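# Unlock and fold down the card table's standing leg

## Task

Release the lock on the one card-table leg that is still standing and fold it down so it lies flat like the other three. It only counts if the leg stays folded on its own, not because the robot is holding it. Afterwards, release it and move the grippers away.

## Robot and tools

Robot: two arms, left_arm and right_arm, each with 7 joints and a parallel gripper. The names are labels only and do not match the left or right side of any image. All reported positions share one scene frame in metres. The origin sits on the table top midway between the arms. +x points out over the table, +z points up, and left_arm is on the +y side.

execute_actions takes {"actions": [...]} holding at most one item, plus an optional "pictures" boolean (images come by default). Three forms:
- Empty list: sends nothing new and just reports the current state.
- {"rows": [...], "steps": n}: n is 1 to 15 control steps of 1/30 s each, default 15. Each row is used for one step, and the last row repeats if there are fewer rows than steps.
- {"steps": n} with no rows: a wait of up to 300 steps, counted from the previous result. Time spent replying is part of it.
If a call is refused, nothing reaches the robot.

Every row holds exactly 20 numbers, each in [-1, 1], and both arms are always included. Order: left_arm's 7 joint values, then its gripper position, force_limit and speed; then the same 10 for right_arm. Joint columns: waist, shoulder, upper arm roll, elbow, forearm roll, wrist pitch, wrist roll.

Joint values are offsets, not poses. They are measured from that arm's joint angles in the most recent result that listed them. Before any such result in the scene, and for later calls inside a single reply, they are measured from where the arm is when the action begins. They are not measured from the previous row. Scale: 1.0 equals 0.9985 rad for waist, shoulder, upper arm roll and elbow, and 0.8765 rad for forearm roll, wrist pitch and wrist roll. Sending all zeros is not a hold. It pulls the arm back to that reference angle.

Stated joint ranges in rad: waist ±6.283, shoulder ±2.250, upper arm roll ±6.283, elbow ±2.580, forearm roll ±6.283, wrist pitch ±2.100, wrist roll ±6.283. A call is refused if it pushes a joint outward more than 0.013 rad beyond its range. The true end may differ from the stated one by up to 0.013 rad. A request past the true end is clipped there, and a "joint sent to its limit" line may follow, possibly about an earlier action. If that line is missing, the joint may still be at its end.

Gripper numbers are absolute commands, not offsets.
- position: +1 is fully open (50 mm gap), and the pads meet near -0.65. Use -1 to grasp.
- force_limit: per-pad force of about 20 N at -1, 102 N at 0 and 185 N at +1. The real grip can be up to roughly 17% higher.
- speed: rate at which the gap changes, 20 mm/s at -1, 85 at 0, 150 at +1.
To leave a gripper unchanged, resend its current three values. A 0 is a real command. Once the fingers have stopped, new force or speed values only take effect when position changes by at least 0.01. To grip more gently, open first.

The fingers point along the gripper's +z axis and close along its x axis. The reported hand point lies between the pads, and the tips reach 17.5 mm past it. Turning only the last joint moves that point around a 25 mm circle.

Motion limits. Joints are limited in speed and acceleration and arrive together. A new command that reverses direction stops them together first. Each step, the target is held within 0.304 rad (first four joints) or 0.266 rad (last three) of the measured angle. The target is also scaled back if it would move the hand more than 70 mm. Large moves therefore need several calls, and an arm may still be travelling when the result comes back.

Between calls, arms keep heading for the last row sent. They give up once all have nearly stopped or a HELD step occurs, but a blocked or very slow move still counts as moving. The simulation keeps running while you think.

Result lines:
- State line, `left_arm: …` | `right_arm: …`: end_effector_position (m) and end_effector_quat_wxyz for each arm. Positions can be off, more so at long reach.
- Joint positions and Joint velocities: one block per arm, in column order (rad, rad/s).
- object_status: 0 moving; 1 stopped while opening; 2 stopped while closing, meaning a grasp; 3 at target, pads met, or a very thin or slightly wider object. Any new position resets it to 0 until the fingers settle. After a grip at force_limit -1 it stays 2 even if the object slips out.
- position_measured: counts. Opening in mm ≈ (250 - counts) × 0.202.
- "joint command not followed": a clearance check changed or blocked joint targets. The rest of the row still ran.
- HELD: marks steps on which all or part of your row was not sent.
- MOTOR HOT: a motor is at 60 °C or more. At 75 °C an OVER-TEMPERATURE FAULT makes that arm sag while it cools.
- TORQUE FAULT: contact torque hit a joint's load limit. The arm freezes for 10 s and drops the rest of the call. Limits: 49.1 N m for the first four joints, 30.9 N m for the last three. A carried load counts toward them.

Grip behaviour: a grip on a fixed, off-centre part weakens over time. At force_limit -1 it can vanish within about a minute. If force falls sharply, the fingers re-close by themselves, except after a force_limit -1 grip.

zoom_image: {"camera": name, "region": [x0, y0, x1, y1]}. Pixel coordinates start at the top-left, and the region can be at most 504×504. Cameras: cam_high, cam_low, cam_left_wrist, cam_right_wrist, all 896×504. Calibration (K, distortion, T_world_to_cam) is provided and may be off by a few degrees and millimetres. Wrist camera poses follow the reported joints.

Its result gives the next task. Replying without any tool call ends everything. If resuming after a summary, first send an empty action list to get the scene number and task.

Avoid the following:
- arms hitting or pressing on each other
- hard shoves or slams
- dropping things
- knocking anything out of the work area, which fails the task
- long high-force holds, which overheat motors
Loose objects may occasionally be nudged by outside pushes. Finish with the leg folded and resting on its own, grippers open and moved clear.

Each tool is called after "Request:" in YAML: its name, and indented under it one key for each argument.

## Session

Request:
execute_actions:
  actions: []

Scene clock: 0.00 s of 4050.00 s.
left_arm: end_effector_position=(+0.2307, +0.4853, +0.2869) position_measured=3 object_status=3 end_effector_quat_wxyz=(+0.167, +0.782, -0.330, +0.502) | right_arm: end_effector_position=(+0.3965, -0.7099, +0.3787) position_measured=3 object_status=3 end_effector_quat_wxyz=(+0.141, -0.137, +0.970, -0.142)
Joint positions: left_arm=[ 0.424 -1.166 -1.463  2.066 -0.046  1.184 -1.569] | right_arm=[ 0.824 -0.012 -0.22   1.679  0.047  1.073  3.946]
Joint velocities: left_arm=[-0.001  0.    -0.    -0.    -0.     0.002 -0.   ] | right_arm=[ 0.001  0.    -0.001  0.001  0.     0.    -0.001]
Motor temperatures (°C, as the motors report them): left_arm=[40 38 38 32 44 41 41] | right_arm=[36 38 38 39 43 41 45]
camera_calibration (this result's frames):
cam_left_wrist: T_world_to_cam=[[0.346449, -0.347608, 0.871287, -0.154328], [-0.656081, -0.753641, -0.0397953, 0.565864], [0.670471, -0.557848, -0.489157, 0.421764], [0, 0, 0, 1]] pos_world=[0.14194, 0.608093, 0.363292]
cam_right_wrist: T_world_to_cam=[[-0.92763, -0.302958, -0.218446, 0.231441], [-0.217764, 0.913864, -0.342684, 0.897929], [0.303448, -0.270314, -0.913701, 0.195168], [0, 0, 0, 1]] pos_world=[0.351005, -0.697711, 0.536588]

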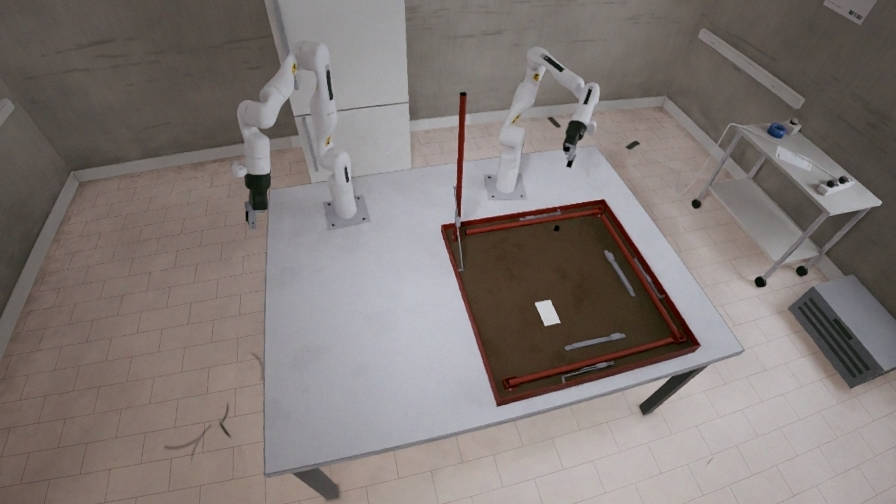

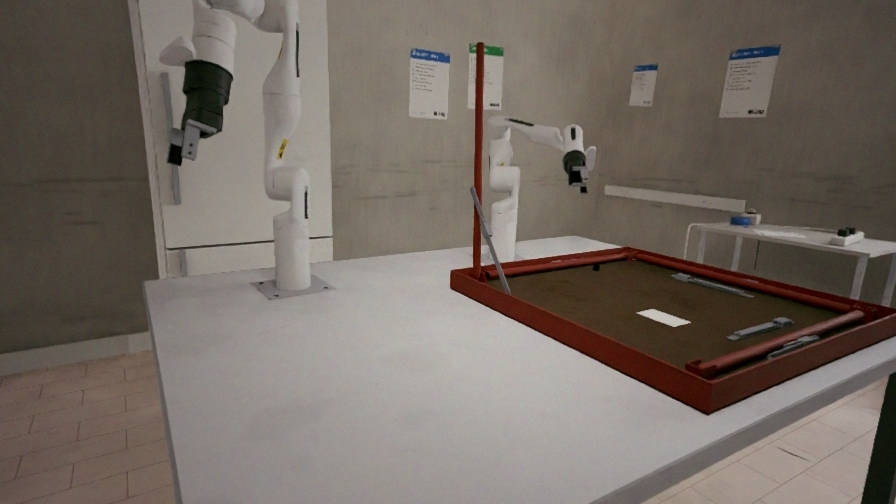

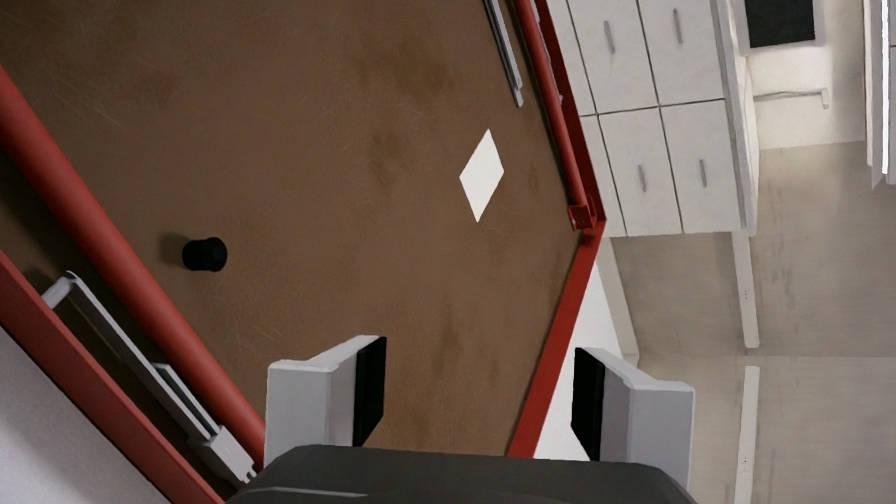

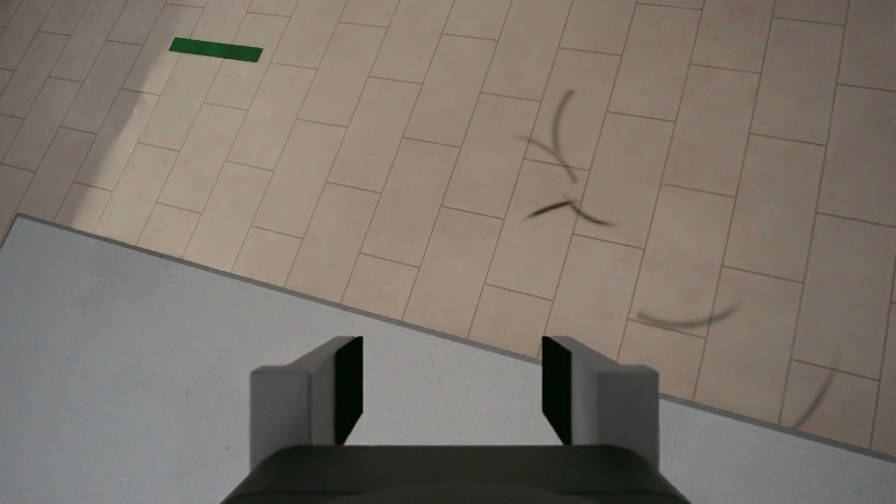

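Request:
zoom_image:
  camera: "cam_low"
  region: [430, 170, 560, 310]

Request:
zoom_image:
  camera: "cam_high"
  region: [410, 160, 530, 290]

Request:
zoom_image:
  camera: "cam_high"
  region: [430, 190, 720, 420]

Region (430, 170, 560, 310) of cam_low's 896x504 image, scaled by 3.600, with more detail than that image has; it fills the left 468 columns of this view, and the rest is white.

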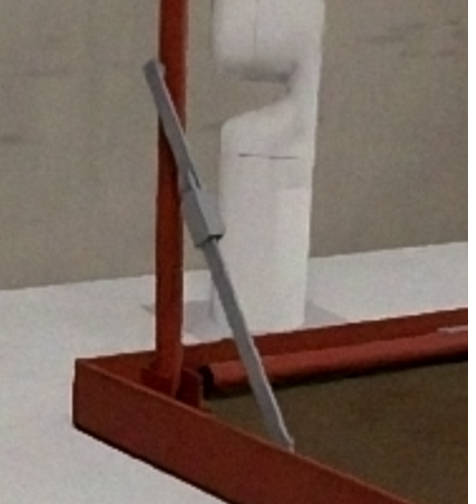

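Region (410, 160, 530, 290) of cam_high's 896x504 image, scaled by 3.877, with more detail than that image has; it fills the left 465 columns of this view, and the rest is white.

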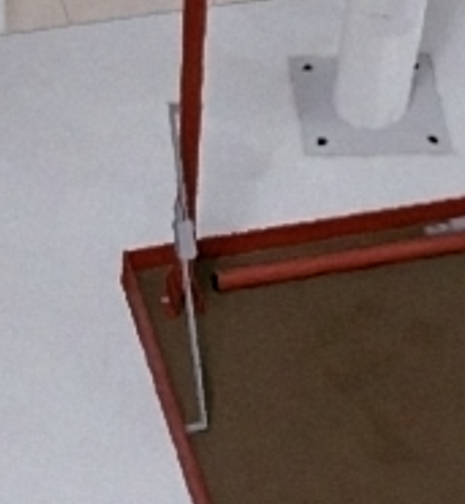

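Region (430, 190, 720, 420) of cam_high's 896x504 image, scaled by 1.738, with more detail than that image has; it fills the top 400 rows of this view, and the rest is white.

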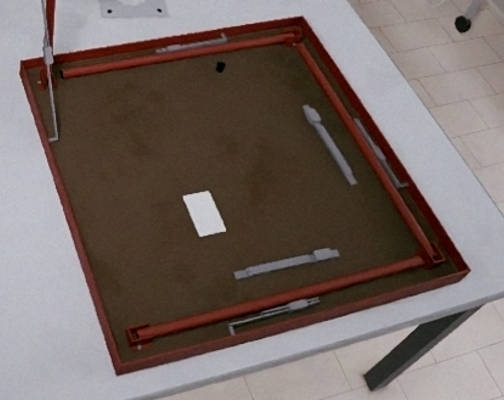

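Request:
execute_actions:
  actions:
    - {"rows":[[-0.5,0.465,0.49,0.065,0.4,0.27,-0.975,1,0,0, -0.25,0.2,0.22,0.15,-0.96,0.3,-0.94,1,0,0]]}
  pictures: false

Request:
execute_actions:
  actions:
    - {"steps":25}
  pictures: false

Request:
execute_actions:
  actions:
    - {"rows":[[-0.45,0.465,0.49,0.065,0.4,0.27,-0.975,1,0,0, -0.25,0.4,0,0.15,-0.965,0.271,-0.937,1,0,0]]}
  pictures: false

Request:
execute_actions:
  actions:
    - {"steps":25}
  pictures: false

Request:
execute_actions:
  actions:
    - {"rows":[[-0.199,0.466,0.485,0.065,0.537,0.263,-0.974,1,0,0, -0.33,0.473,0,0.146,0,0,0,1,0,0]]}
  pictures: false

Request:
execute_actions:
  actions:
    - {"steps":25}

Scene clock: 15.97 s of 4050.00 s.
left_arm: end_effector_position=(+0.2066, +0.3782, +0.3726) position_measured=3 object_status=3 end_effector_quat_wxyz=(+0.073, +0.744, -0.497, +0.440) | right_arm: end_effector_position=(+0.3555, -0.5428, +0.2610) position_measured=3 object_status=3 end_effector_quat_wxyz=(+0.023, +0.107, +0.979, +0.172)
Joint positions: left_arm=[ 0.029 -0.796 -1.074  2.12   0.244  1.384 -1.948] | right_arm=[ 0.616  0.156 -0.035  1.806 -0.344  1.294  3.555]
Joint velocities: left_arm=[-0.661  0.567  0.743  0.077  0.424  0.255 -1.215] | right_arm=[-0.234  0.19   0.221  0.153 -1.214  0.269 -1.216]
Motor temperatures (°C, as the motors report them): left_arm=[40 38 38 33 44 41 41] | right_arm=[36 38 38 39 43 41 45]
Steps of this call (steps 1 to 90: nothing new was sent; then 12.47 s passed at rest; steps 91 to 105: all 15 steps of this action). Readings (joint positions | what the end effector reports):
91: left_arm=[0.423 -1.165 -1.463 2.066 -0.045 1.184 -1.569] | right_arm=[0.823 -0.011 -0.220 1.680 0.046 1.073 3.946] | left_arm position_measured=3 object_status=3 | right_arm position_measured=3 object_status=3
92: left_arm=[0.417 -1.158 -1.459 2.067 -0.042 1.187 -1.573] | right_arm=[0.816 -0.007 -0.215 1.681 0.042 1.077 3.941] | left_arm position_measured=3 object_status=3 | right_arm position_measured=3 object_status=3
94: left_arm=[0.387 -1.129 -1.435 2.072 -0.021 1.206 -1.595] | right_arm=[0.786 0.015 -0.193 1.695 0.016 1.103 3.915] | left_arm position_measured=3 object_status=3 | right_arm position_measured=3 object_status=3
98: left_arm=[0.271 -1.014 -1.325 2.092 0.076 1.283 -1.692] | right_arm=[0.712 0.076 -0.127 1.742 -0.081 1.183 3.818] | left_arm position_measured=3 object_status=3 | right_arm position_measured=3 object_status=3
105: the state above

Scene clock: 16.80 s of 4050.00 s.
left_arm: end_effector_position=(+0.2117, +0.3452, +0.3821) position_measured=3 object_status=3 end_effector_quat_wxyz=(-0.014, +0.621, -0.662, +0.419) | right_arm: end_effector_position=(+0.4136, -0.4264, +0.3098) position_measured=3 object_status=3 end_effector_quat_wxyz=(-0.006, +0.364, +0.851, +0.378)
Joint positions: left_arm=[-0.075 -0.702 -0.974  2.131  0.305  1.421 -2.424] | right_arm=[ 0.575  0.188 -0.001  1.829 -0.795  1.336  3.122]
Joint velocities: left_arm=[-0.001  0.     0.001 -0.    -0.002  0.001 -0.   ] | right_arm=[ 0.001  0.001  0.001  0.001  0.    -0.    -0.001]
Motor temperatures (°C, as the motors report them): left_arm=[40 38 38 33 44 41 41] | right_arm=[36 38 38 39 43 41 45]
Steps of this call (steps 1 to 25: the robot went on to your last target). Readings (joint positions | what the end effector reports):
1: left_arm=[0.010 -0.779 -1.052 2.122 0.257 1.392 -1.988] | right_arm=[0.609 0.162 -0.028 1.811 -0.385 1.303 3.514] | left_arm position_measured=3 object_status=3 | right_arm position_measured=3 object_status=3
2: left_arm=[-0.005 -0.765 -1.036 2.124 0.267 1.398 -2.029] | right_arm=[0.603 0.166 -0.023 1.814 -0.425 1.309 3.473] | left_arm position_measured=3 object_status=3 | right_arm position_measured=3 object_status=3
4: left_arm=[-0.029 -0.743 -1.013 2.127 0.281 1.406 -2.110] | right_arm=[0.594 0.174 -0.015 1.820 -0.506 1.319 3.392] | left_arm position_measured=3 object_status=3 | right_arm position_measured=3 object_status=3
8: left_arm=[-0.056 -0.719 -0.989 2.129 0.296 1.415 -2.273] | right_arm=[0.582 0.182 -0.006 1.826 -0.669 1.329 3.235] | left_arm position_measured=3 object_status=3 | right_arm position_measured=3 object_status=3
25: the state above

Scene clock: 17.30 s of 4050.00 s.
left_arm: end_effector_position=(+0.2444, +0.2235, +0.3804) position_measured=3 object_status=3 end_effector_quat_wxyz=(-0.096, -0.508, +0.753, -0.408) | right_arm: end_effector_position=(+0.3903, -0.2589, +0.3084) position_measured=3 object_status=3 end_effector_quat_wxyz=(-0.367, +0.489, +0.633, +0.476)
Joint positions: left_arm=[-0.444 -0.32  -0.571  2.187  0.603  1.626 -2.822] | right_arm=[ 0.369  0.511 -0.001  1.953 -1.161  1.532  2.755]
Joint velocities: left_arm=[-0.472  0.502  0.669  0.064  0.367  0.219 -1.215] | right_arm=[-0.273  0.464 -0.004  0.174 -1.214  0.28  -1.213]
Motor temperatures (°C, as the motors report them): left_arm=[40 38 38 33 44 41 41] | right_arm=[36 38 38 39 43 41 45]
Steps of this call (steps 1 to 15: all 15 steps of this action). Readings (joint positions | what the end effector reports):
1: left_arm=[-0.076 -0.701 -0.973 2.131 0.305 1.421 -2.424] | right_arm=[0.574 0.189 -0.000 1.829 -0.795 1.336 3.122] | left_arm position_measured=3 object_status=3 | right_arm position_measured=3 object_status=3
2: left_arm=[-0.083 -0.694 -0.970 2.132 0.309 1.424 -2.428] | right_arm=[0.569 0.195 0.001 1.831 -0.799 1.339 3.118] | left_arm position_measured=3 object_status=3 | right_arm position_measured=3 object_status=3
4: left_arm=[-0.113 -0.665 -0.945 2.137 0.330 1.444 -2.450] | right_arm=[0.545 0.223 0.002 1.843 -0.821 1.359 3.096] | left_arm position_measured=3 object_status=3 | right_arm position_measured=3 object_status=3
8: left_arm=[-0.236 -0.544 -0.830 2.159 0.431 1.525 -2.551] | right_arm=[0.475 0.327 0.000 1.886 -0.908 1.426 3.009] | left_arm position_measured=3 object_status=3 | right_arm position_measured=3 object_status=3
15: the state above

Scene clock: 18.13 s of 4050.00 s.
left_arm: end_effector_position=(+0.2484, +0.2028, +0.3827) position_measured=3 object_status=3 end_effector_quat_wxyz=(-0.042, -0.336, +0.834, -0.435) | right_arm: end_effector_position=(+0.5016, -0.2371, +0.3911) position_measured=3 object_status=3 end_effector_quat_wxyz=(-0.497, +0.610, +0.328, +0.523)
Joint positions: left_arm=[-0.524 -0.237 -0.485  2.196  0.656  1.657 -3.278] | right_arm=[ 0.325  0.587 -0.001  1.979 -1.641  1.573  2.301]
Joint velocities: left_arm=[ 0.    -0.    -0.001  0.001 -0.     0.001 -0.   ] | right_arm=[-0.001 -0.     0.001 -0.001 -0.     0.     0.001]
Motor temperatures (°C, as the motors report them): left_arm=[40 38 38 33 44 41 41] | right_arm=[36 38 38 39 43 41 45]
Steps of this call (steps 1 to 25: the robot went on to your last target). Readings (joint positions | what the end effector reports):
1: left_arm=[-0.458 -0.305 -0.551 2.189 0.614 1.632 -2.862] | right_arm=[0.361 0.525 -0.001 1.959 -1.202 1.541 2.714] | left_arm position_measured=3 object_status=3 | right_arm position_measured=3 object_status=3
2: left_arm=[-0.470 -0.293 -0.537 2.190 0.622 1.638 -2.903] | right_arm=[0.354 0.536 -0.001 1.963 -1.243 1.547 2.674] | left_arm position_measured=3 object_status=3 | right_arm position_measured=3 object_status=3
4: left_arm=[-0.488 -0.274 -0.518 2.192 0.635 1.645 -2.984] | right_arm=[0.344 0.554 -0.001 1.969 -1.324 1.557 2.593] | left_arm position_measured=3 object_status=3 | right_arm position_measured=3 object_status=3
8: left_arm=[-0.510 -0.252 -0.497 2.195 0.648 1.653 -3.147] | right_arm=[0.333 0.573 -0.001 1.975 -1.486 1.567 2.435] | left_arm position_measured=3 object_status=3 | right_arm position_measured=3 object_status=3
25: the state above

Scene clock: 18.63 s of 4050.00 s.
left_arm: end_effector_position=(+0.2834, +0.1145, +0.4479) position_measured=3 object_status=3 end_effector_quat_wxyz=(-0.138, -0.152, +0.736, -0.646) | right_arm: end_effector_position=(+0.4250, -0.1318, +0.2523) position_measured=3 object_status=3 end_effector_quat_wxyz=(+0.630, -0.649, -0.270, -0.331)
Joint positions: left_arm=[-0.695  0.154 -0.076  2.253  1.032  1.86  -3.686] | right_arm=[ 0.084  0.91  -0.     2.084 -1.641  1.573  2.301]
Joint velocities: left_arm=[-0.161  0.486  0.633  0.054  0.654  0.188 -1.215] | right_arm=[-0.494  0.83  -0.002  0.219  0.002 -0.001 -0.   ]
Motor temperatures (°C, as the motors report them): left_arm=[40 38 38 33 44 41 41] | right_arm=[36 38 38 39 43 41 45]
Steps of this call (steps 1 to 15: all 15 steps of this action). Readings (joint positions | what the end effector reports):
1: left_arm=[-0.525 -0.236 -0.484 2.196 0.656 1.658 -3.279] | right_arm=[0.324 0.588 -0.000 1.979 -1.641 1.573 2.301] | left_arm position_measured=3 object_status=3 | right_arm position_measured=3 object_status=3
2: left_arm=[-0.530 -0.230 -0.480 2.197 0.659 1.661 -3.282] | right_arm=[0.318 0.594 0.001 1.981 -1.642 1.574 2.301] | left_arm position_measured=3 object_status=3 | right_arm position_measured=3 object_status=3
4: left_arm=[-0.550 -0.201 -0.455 2.202 0.681 1.680 -3.304] | right_arm=[0.290 0.622 0.002 1.993 -1.642 1.574 2.301] | left_arm position_measured=3 object_status=3 | right_arm position_measured=3 object_status=3
8: left_arm=[-0.622 -0.078 -0.338 2.226 0.784 1.764 -3.408] | right_arm=[0.203 0.719 -0.000 2.031 -1.641 1.574 2.301] | left_arm position_measured=3 object_status=3 | right_arm position_measured=3 object_status=3
15: the state above

Scene clock: 19.47 s of 4050.00 s.
left_arm: end_effector_position=(+0.2908, +0.1109, +0.4700) position_measured=3 object_status=3 end_effector_quat_wxyz=(+0.001, -0.000, +0.707, -0.707) | right_arm: end_effector_position=(+0.3758, -0.1000, +0.1960) position_measured=3 object_status=3 end_effector_quat_wxyz=(+0.666, -0.666, -0.238, -0.239)
Joint positions: left_arm=[-0.723  0.228 -0.     2.261  1.126  1.888 -4.132] | right_arm=[-0.005  1.059 -0.001  2.125 -1.641  1.573  2.301]
Joint velocities: left_arm=[-0.    -0.     0.     0.    -0.002 -0.001 -0.   ] | right_arm=[-0.001  0.     0.     0.001  0.     0.    -0.001]
Motor temperatures (°C, as the motors report them): left_arm=[40 38 38 33 44 41 41] | right_arm=[36 38 38 39 43 41 45]
Steps of this call (steps 1 to 25: the robot went on to your last target). Readings (joint positions | what the end effector reports):
1: left_arm=[-0.700 0.167 -0.058 2.254 1.051 1.866 -3.727] | right_arm=[0.068 0.938 -0.000 2.092 -1.641 1.573 2.301] | left_arm position_measured=3 object_status=3 | right_arm position_measured=3 object_status=3
2: left_arm=[-0.704 0.178 -0.045 2.256 1.067 1.871 -3.767] | right_arm=[0.051 0.965 -0.000 2.099 -1.641 1.573 2.301] | left_arm position_measured=3 object_status=3 | right_arm position_measured=3 object_status=3
4: left_arm=[-0.711 0.196 -0.028 2.257 1.089 1.877 -3.849] | right_arm=[0.023 1.014 -0.001 2.113 -1.641 1.572 2.301] | left_arm position_measured=3 object_status=3 | right_arm position_measured=3 object_status=3
8: left_arm=[-0.718 0.216 -0.010 2.259 1.113 1.884 -4.011] | right_arm=[-0.000 1.052 -0.001 2.125 -1.640 1.572 2.301] | left_arm position_measured=3 object_status=3 | right_arm position_measured=3 object_status=3
25: the state above
camera_calibration (this result's frames):
cam_left_wrist: T_world_to_cam=[[-0.997376, -0.0569544, 0.0446989, 0.282296], [-0.0435669, -0.020965, -0.998831, 0.521793], [0.0578249, -0.998157, 0.0184286, 0.250546], [0, 0, 0, 1]] pos_world=[0.2898, 0.277102, 0.503948]
cam_right_wrist: T_world_to_cam=[[0.771236, -0.017732, 0.636302, -0.420325], [0.636529, 0.0293345, -0.770694, -0.0522366], [-0.00499964, 0.999412, 0.0339108, 0.25657], [0, 0, 0, 1]] pos_world=[0.358703, -0.262341, 0.218495]

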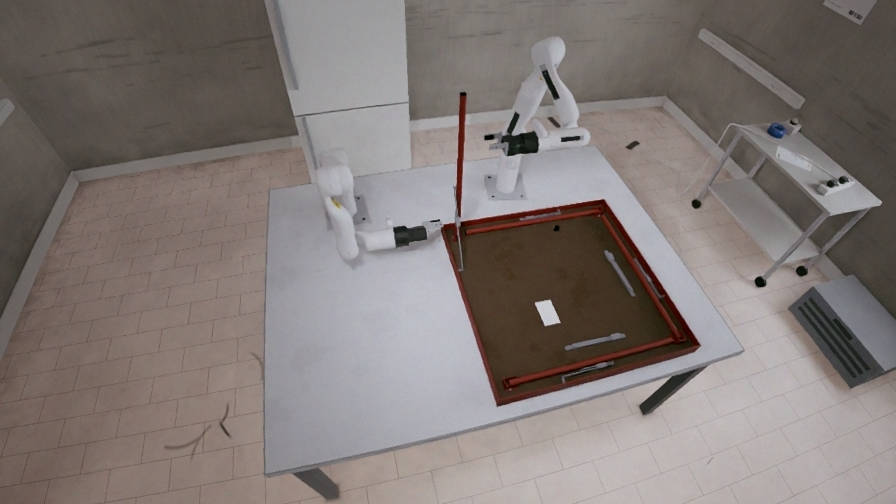

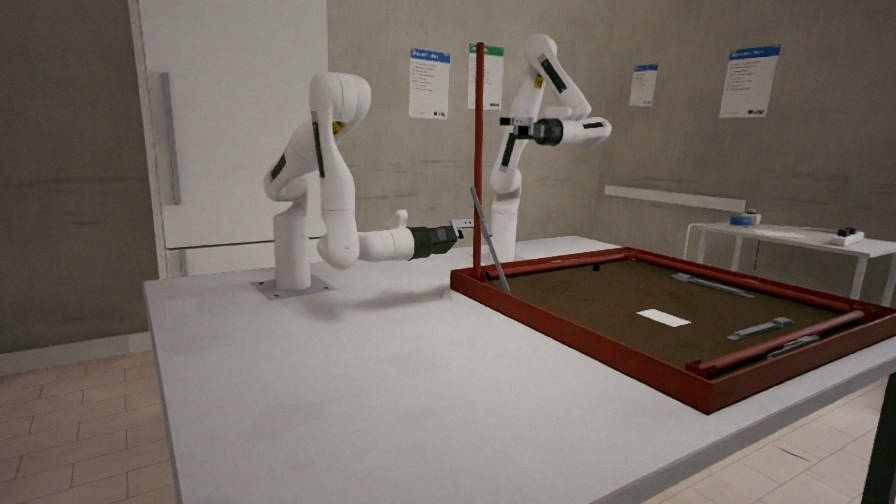

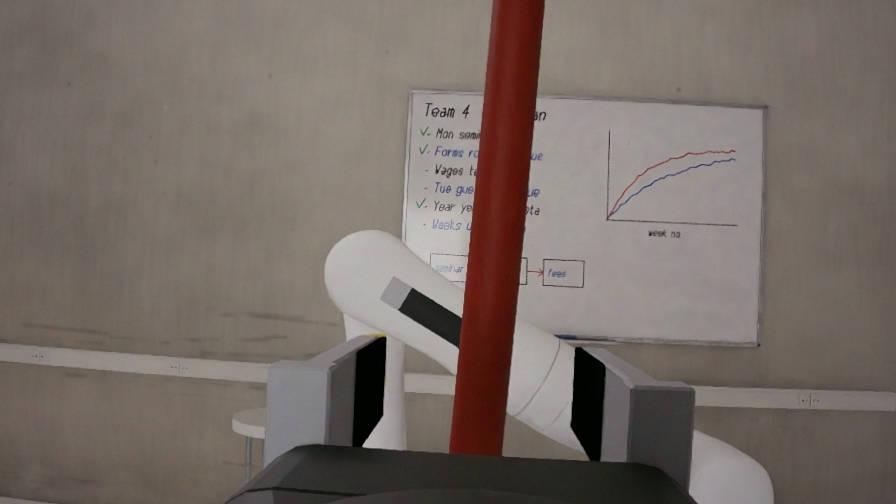

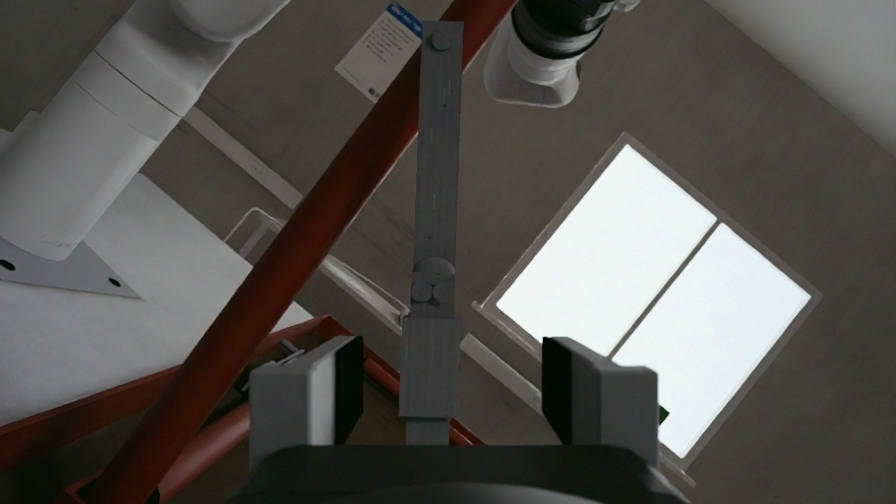

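Request:
execute_actions:
  actions:
    - {"rows":[[0.08,-0.016,0,0.024,0.077,-0.055,0.011,1,0,0, -0.064,0.012,0,0,-0.073,0.003,-0.015,1,0,0],[0.08,-0.016,0,0.024,0.077,-0.055,0.011,1,0,0, -0.064,0.012,0,0,-0.073,0.003,-0.015,1,0,0],[0.08,-0.016,0,0.024,0.077,-0.055,0.011,1,0,0, -0.064,0.012,0,0,-0.073,0.003,-0.015,1,0,0],[0.163,-0.031,0,0.046,0.154,-0.11,0.022,1,0,0, -0.128,0.02,0,-0.004,-0.146,0.006,-0.025,1,0,0],[0.163,-0.031,0,0.046,0.154,-0.11,0.022,1,0,0, -0.128,0.02,0,-0.004,-0.146,0.006,-0.025,1,0,0],[0.163,-0.031,0,0.046,0.154,-0.11,0.022,1,0,0, -0.128,0.02,0,-0.004,-0.146,0.006,-0.025,1,0,0],[0.245,-0.043,0,0.063,0.231,-0.165,0.032,1,0,0, -0.192,0.024,0,-0.015,-0.218,0.009,-0.032,1,0,0],[0.245,-0.043,0,0.063,0.231,-0.165,0.032,1,0,0, -0.192,0.024,0,-0.015,-0.218,0.009,-0.032,1,0,0],[0.245,-0.043,0,0.063,0.231,-0.165,0.032,1,0,0, -0.192,0.024,0,-0.015,-0.218,0.009,-0.032,1,0,0],[0.326,-0.052,0,0.075,0.308,-0.219,0.043,1,0,0, -0.257,0.0255,0,-0.031,-0.291,0.011,-0.037,1,0,0]]}
  pictures: false

Request:
execute_actions:
  actions:
    - {"steps":10}

Scene clock: 28.03 s of 4050.00 s.
left_arm: end_effector_position=(+0.2931, +0.0212, +0.4700) position_measured=3 object_status=3 end_effector_quat_wxyz=(+0.003, -0.002, +0.707, -0.707) | right_arm: end_effector_position=(+0.3725, -0.0108, +0.1877) position_measured=3 object_status=3 end_effector_quat_wxyz=(+0.669, -0.668, -0.228, -0.231)
Joint positions: left_arm=[-0.418  0.179  0.001  2.333  1.385  1.704 -4.096] | right_arm=[-0.252  1.084 -0.002  2.095 -1.891  1.583  2.269]
Joint velocities: left_arm=[ 0.305 -0.042  0.001  0.064  0.303 -0.214  0.043] | right_arm=[-0.14   0.004 -0.007 -0.045 -0.184  0.006 -0.013]
Motor temperatures (°C, as the motors report them): left_arm=[40 37 38 33 44 41 41] | right_arm=[36 38 38 39 43 41 45]
Steps of this call (steps 1 to 15: the robot went on to your last target; steps 16 to 90: nothing new was sent; then 5.07 s passed at rest; steps 91 to 105: all 15 steps of this action). Readings (joint positions | what the end effector reports):
91: left_arm=[-0.722 0.228 -0.000 2.261 1.127 1.888 -4.132] | right_arm=[-0.006 1.060 -0.000 2.125 -1.641 1.573 2.301] | left_arm position_measured=3 object_status=3 | right_arm position_measured=3 object_status=3
92: left_arm=[-0.715 0.227 -0.001 2.262 1.130 1.885 -4.131] | right_arm=[-0.012 1.061 0.000 2.125 -1.646 1.574 2.300] | left_arm position_measured=3 object_status=3 | right_arm position_measured=3 object_status=3
94: left_arm=[-0.686 0.221 -0.001 2.270 1.151 1.870 -4.128] | right_arm=[-0.040 1.066 0.001 2.125 -1.671 1.575 2.295] | left_arm position_measured=3 object_status=3 | right_arm position_measured=3 object_status=3
98: left_arm=[-0.581 0.202 -0.001 2.298 1.239 1.808 -4.116] | right_arm=[-0.128 1.077 -0.000 2.122 -1.760 1.578 2.281] | left_arm position_measured=3 object_status=3 | right_arm position_measured=3 object_status=3
105: the state above

Scene clock: 28.37 s of 4050.00 s.
left_arm: end_effector_position=(+0.2914, +0.0162, +0.4700) position_measured=3 object_status=3 end_effector_quat_wxyz=(+0.001, -0.000, +0.707, -0.707) | right_arm: end_effector_position=(+0.3709, -0.0081, +0.1871) position_measured=3 object_status=3 end_effector_quat_wxyz=(+0.669, -0.668, -0.230, -0.230)
Joint positions: left_arm=[-0.398  0.176 -0.     2.336  1.396  1.696 -4.094] | right_arm=[-0.261  1.085 -0.001  2.094 -1.896  1.583  2.269]
Joint velocities: left_arm=[ 0.011 -0.002 -0.001 -0.    -0.001 -0.    -0.   ] | right_arm=[-0.006  0.001  0.001 -0.001 -0.    -0.    -0.001]
Motor temperatures (°C, as the motors report them): left_arm=[40 37 38 33 44 41 41] | right_arm=[36 38 38 39 43 41 45]
Steps of this call (steps 1 to 10: the robot went on to your last target). Readings (joint positions | what the end effector reports):
1: left_arm=[-0.410 0.178 0.001 2.335 1.392 1.699 -4.095] | right_arm=[-0.254 1.084 -0.002 2.094 -1.895 1.583 2.269] | left_arm position_measured=3 object_status=3 | right_arm position_measured=3 object_status=3
2: left_arm=[-0.407 0.177 0.001 2.335 1.395 1.697 -4.094] | right_arm=[-0.255 1.084 -0.002 2.094 -1.896 1.583 2.269] | left_arm position_measured=3 object_status=3 | right_arm position_measured=3 object_status=3
4: left_arm=[-0.404 0.177 -0.000 2.335 1.396 1.696 -4.094] | right_arm=[-0.258 1.085 -0.001 2.094 -1.896 1.583 2.269] | left_arm position_measured=3 object_status=3 | right_arm position_measured=3 object_status=3
8: left_arm=[-0.399 0.176 -0.000 2.336 1.396 1.696 -4.094] | right_arm=[-0.260 1.085 -0.001 2.094 -1.896 1.583 2.269] | left_arm position_measured=3 object_status=3 | right_arm position_measured=3 object_status=3
10: the state above
camera_calibration (this result's frames):
cam_left_wrist: T_world_to_cam=[[-0.997349, -0.0578823, 0.0440916, 0.277762], [-0.0429408, -0.0209767, -0.998857, 0.519694], [0.058741, -0.998103, 0.0184356, 0.155797], [0, 0, 0, 1]] pos_world=[0.29019, 0.182481, 0.503981]
cam_right_wrist: T_world_to_cam=[[0.787049, -0.0175744, 0.616641, -0.4115], [0.616871, 0.0305229, -0.786472, -0.0483453], [-0.0049999, 0.99938, 0.0348641, 0.164777], [0, 0, 0, 1]] pos_world=[0.354517, -0.17043, 0.209981]

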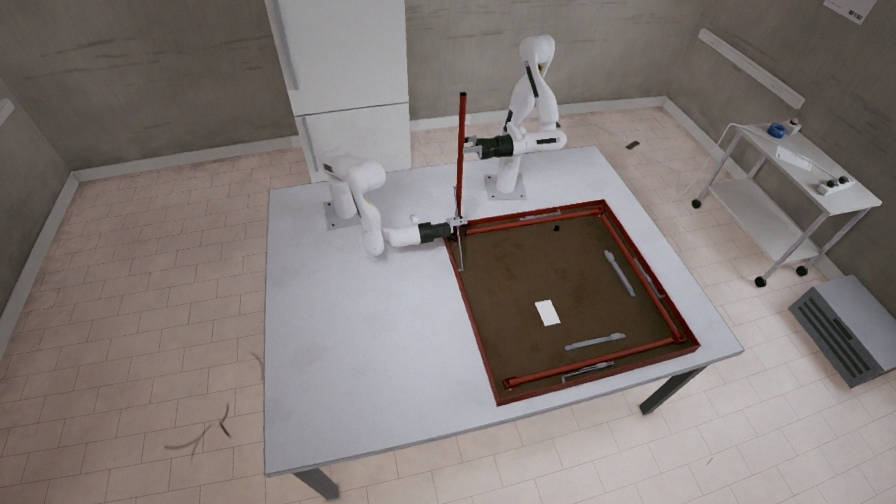

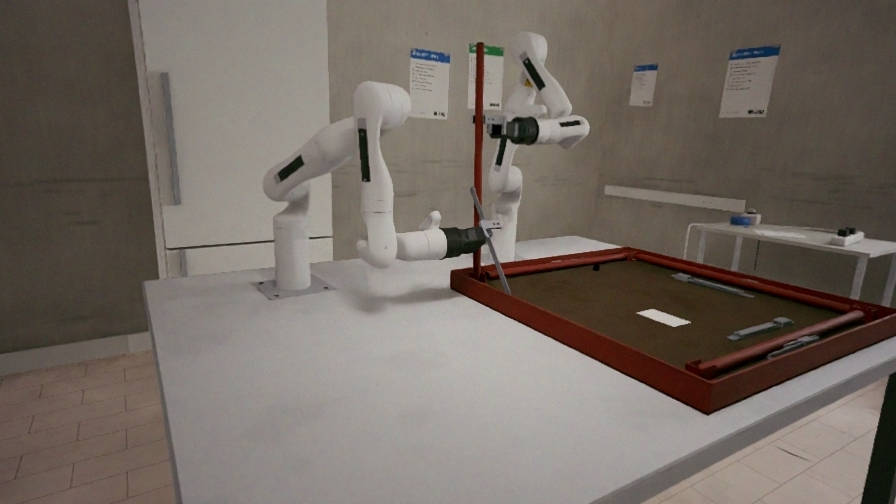

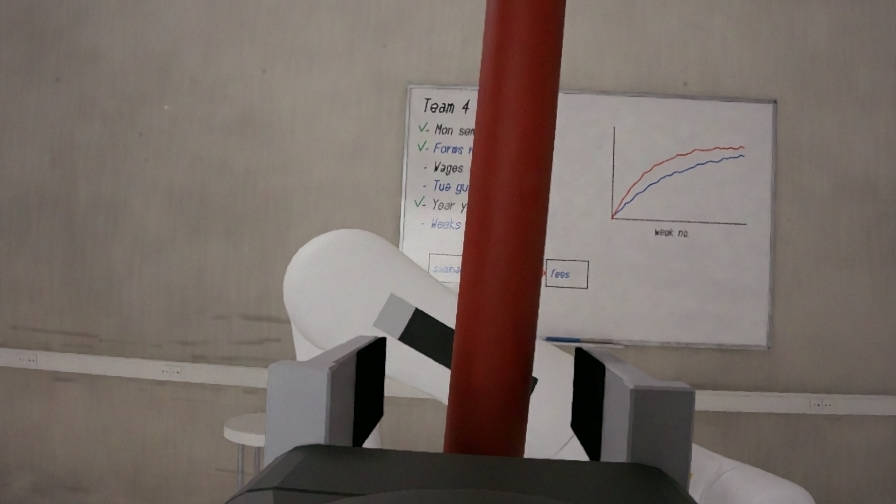

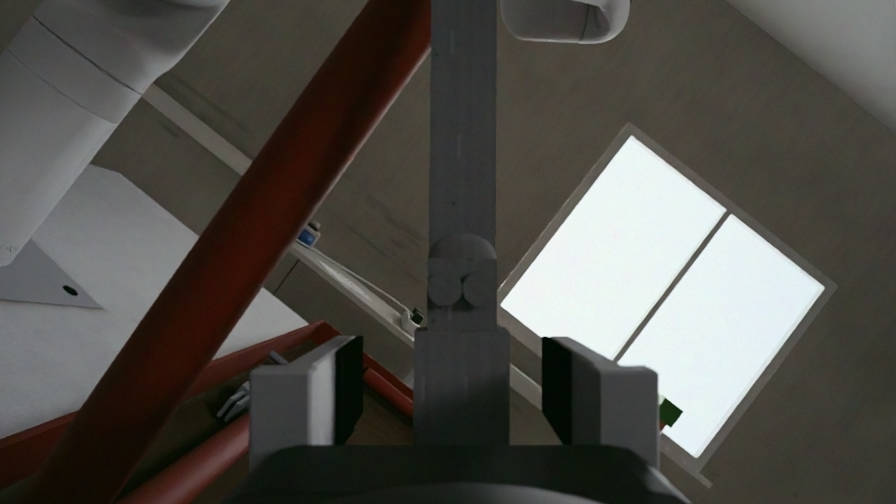

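Request:
execute_actions:
  actions:
    - {"rows":[[0.03,0,0,0,0.028,-0.02,0,1,0,0, 0.05,0,0,0.004,0.057,0,0,1,0,0],[0.03,0,0,0,0.028,-0.02,0,1,0,0, 0.05,0,0,0.004,0.057,0,0,1,0,0],[0.03,0,0,0,0.028,-0.02,0,1,0,0, 0.05,0,0,0.004,0.057,0,0,1,0,0],[0.03,0,0,0,0.028,-0.02,0,1,0,0, 0.05,0,0,0.004,0.057,0,0,1,0,0],[0.03,0,0,0,0.028,-0.02,0,1,0,0, 0.05,0,0,0.004,0.057,0,0,-1,-0.5,0]]}
  pictures: false

Request:
execute_actions:
  actions:
    - {"steps":10}

Scene clock: 31.70 s of 4050.00 s.
left_arm: end_effector_position=(+0.2922, +0.0085, +0.4700) position_measured=3 object_status=3 end_effector_quat_wxyz=(+0.002, +0.000, +0.707, -0.707) | right_arm: end_effector_position=(+0.3736, -0.0258, +0.1874) position_measured=146 object_status=0 end_effector_quat_wxyz=(+0.670, -0.669, -0.229, -0.228)
Joint positions: left_arm=[-0.369  0.176 -0.     2.336  1.421  1.678 -4.094] | right_arm=[-0.211  1.085 -0.001  2.098 -1.846  1.583  2.268]
Joint velocities: left_arm=[ 0.003 -0.    -0.    -0.     0.002 -0.    -0.   ] | right_arm=[-0.004  0.01  -0.003  0.011  0.018 -0.013 -0.01 ]
Motor temperatures (°C, as the motors report them): left_arm=[40 37 38 33 44 41 41] | right_arm=[36 38 38 39 43 41 45]
Steps of this call (steps 1 to 30: the robot went on to your last target; steps 31 to 85: nothing new was sent; steps 86 to 100: all 15 steps of this action). Readings (joint positions | what the end effector reports):
86: left_arm=[-0.396 0.176 -0.000 2.336 1.397 1.696 -4.094] | right_arm=[-0.260 1.085 -0.001 2.094 -1.895 1.583 2.269] | left_arm position_measured=3 object_status=3 | right_arm position_measured=3 object_status=3
87: left_arm=[-0.389 0.176 -0.001 2.335 1.400 1.693 -4.094] | right_arm=[-0.254 1.085 -0.002 2.094 -1.891 1.583 2.269] | left_arm position_measured=3 object_status=3 | right_arm position_measured=3 object_status=3
89: left_arm=[-0.372 0.176 0.000 2.336 1.415 1.682 -4.094] | right_arm=[-0.228 1.085 -0.002 2.096 -1.867 1.583 2.269] | left_arm position_measured=3 object_status=3 | right_arm position_measured=3 object_status=3
93: left_arm=[-0.370 0.176 -0.000 2.336 1.421 1.678 -4.094] | right_arm=[-0.213 1.085 0.000 2.098 -1.846 1.583 2.269] | left_arm position_measured=3 object_status=3 | right_arm position_measured=55 object_status=0
100: the state above

Scene clock: 32.03 s of 4050.00 s.
left_arm: end_effector_position=(+0.2922, +0.0085, +0.4700) position_measured=3 object_status=3 end_effector_quat_wxyz=(+0.002, +0.001, +0.707, -0.707) | right_arm: end_effector_position=(+0.3733, -0.0258, +0.1872) position_measured=146 object_status=2 end_effector_quat_wxyz=(+0.670, -0.669, -0.229, -0.228)
Joint positions: left_arm=[-0.368  0.176 -0.     2.336  1.421  1.678 -4.094] | right_arm=[-0.211  1.085 -0.001  2.098 -1.845  1.583  2.268]
Joint velocities: left_arm=[ 0.    -0.     0.    -0.001 -0.     0.    -0.   ] | right_arm=[ 0.    -0.002 -0.    -0.001  0.    -0.     0.   ]
Motor temperatures (°C, as the motors report them): left_arm=[40 37 38 33 44 41 41] | right_arm=[36 38 38 39 43 41 45]
Steps of this call (steps 1 to 10: the robot went on to your last target). Readings (joint positions | what the end effector reports):
1: left_arm=[-0.369 0.176 -0.000 2.336 1.421 1.678 -4.094] | right_arm=[-0.211 1.085 -0.001 2.098 -1.845 1.582 2.268] | left_arm position_measured=3 object_status=3 | right_arm position_measured=146 object_status=0
2: left_arm=[-0.369 0.176 -0.000 2.336 1.421 1.678 -4.094] | right_arm=[-0.211 1.085 -0.001 2.098 -1.845 1.582 2.268] | left_arm position_measured=3 object_status=3 | right_arm position_measured=146 object_status=0
4: left_arm=[-0.369 0.176 -0.000 2.336 1.421 1.678 -4.094] | right_arm=[-0.211 1.085 -0.001 2.098 -1.845 1.582 2.268] | left_arm position_measured=3 object_status=3 | right_arm position_measured=146 object_status=0
8: left_arm=[-0.368 0.176 -0.000 2.336 1.421 1.678 -4.094] | right_arm=[-0.211 1.085 -0.001 2.098 -1.845 1.583 2.268] | left_arm position_measured=3 object_status=3 | right_arm position_measured=146 object_status=2
10: the state above
camera_calibration (this result's frames):
cam_left_wrist: T_world_to_cam=[[-0.997467, -0.0579648, 0.0412207, 0.279485], [-0.0400697, -0.0208811, -0.998979, 0.518752], [0.0587664, -0.9981, 0.0185055, 0.147981], [0, 0, 0, 1]] pos_world=[0.290867, 0.174733, 0.503964]
cam_right_wrist: T_world_to_cam=[[0.790461, -0.0167465, 0.612283, -0.414169], [0.612483, 0.0313417, -0.789862, -0.0470096], [-0.00596254, 0.999368, 0.0350313, 0.182858], [0, 0, 0, 1]] pos_world=[0.357267, -0.188205, 0.210052]

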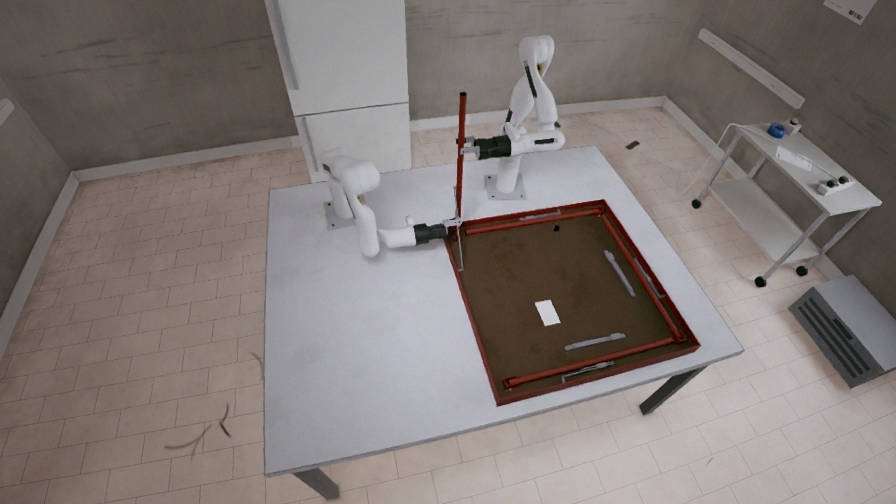

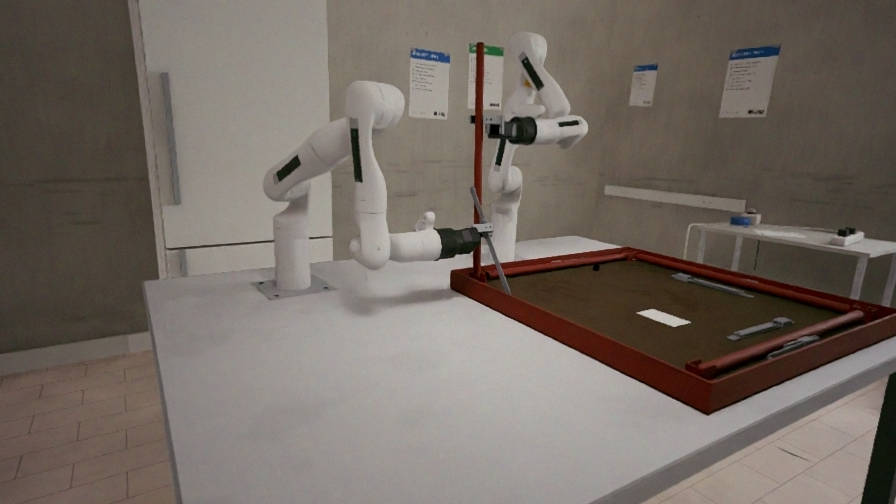

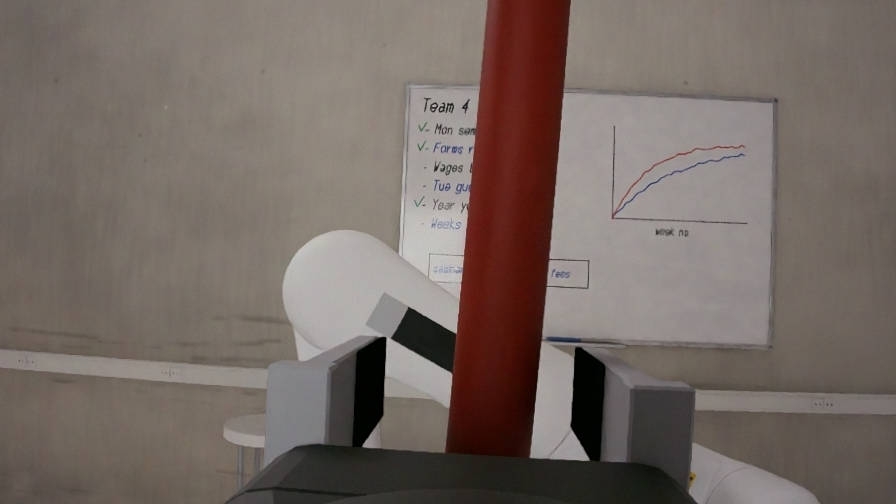

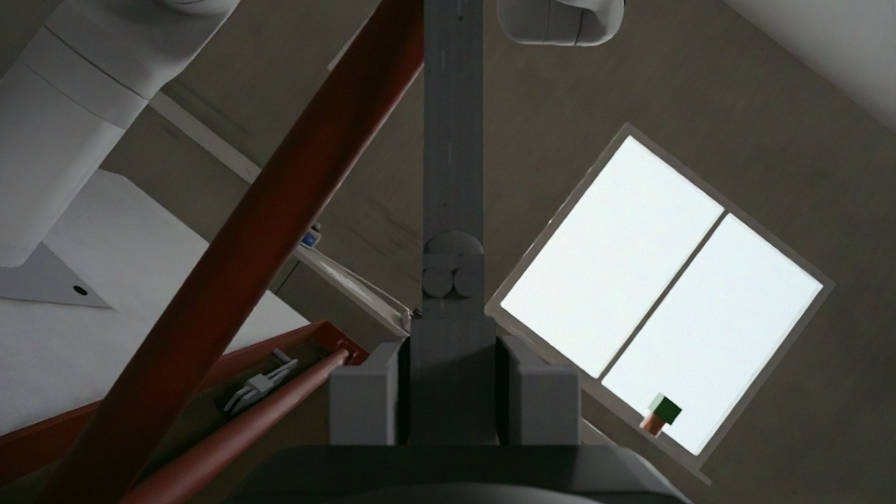

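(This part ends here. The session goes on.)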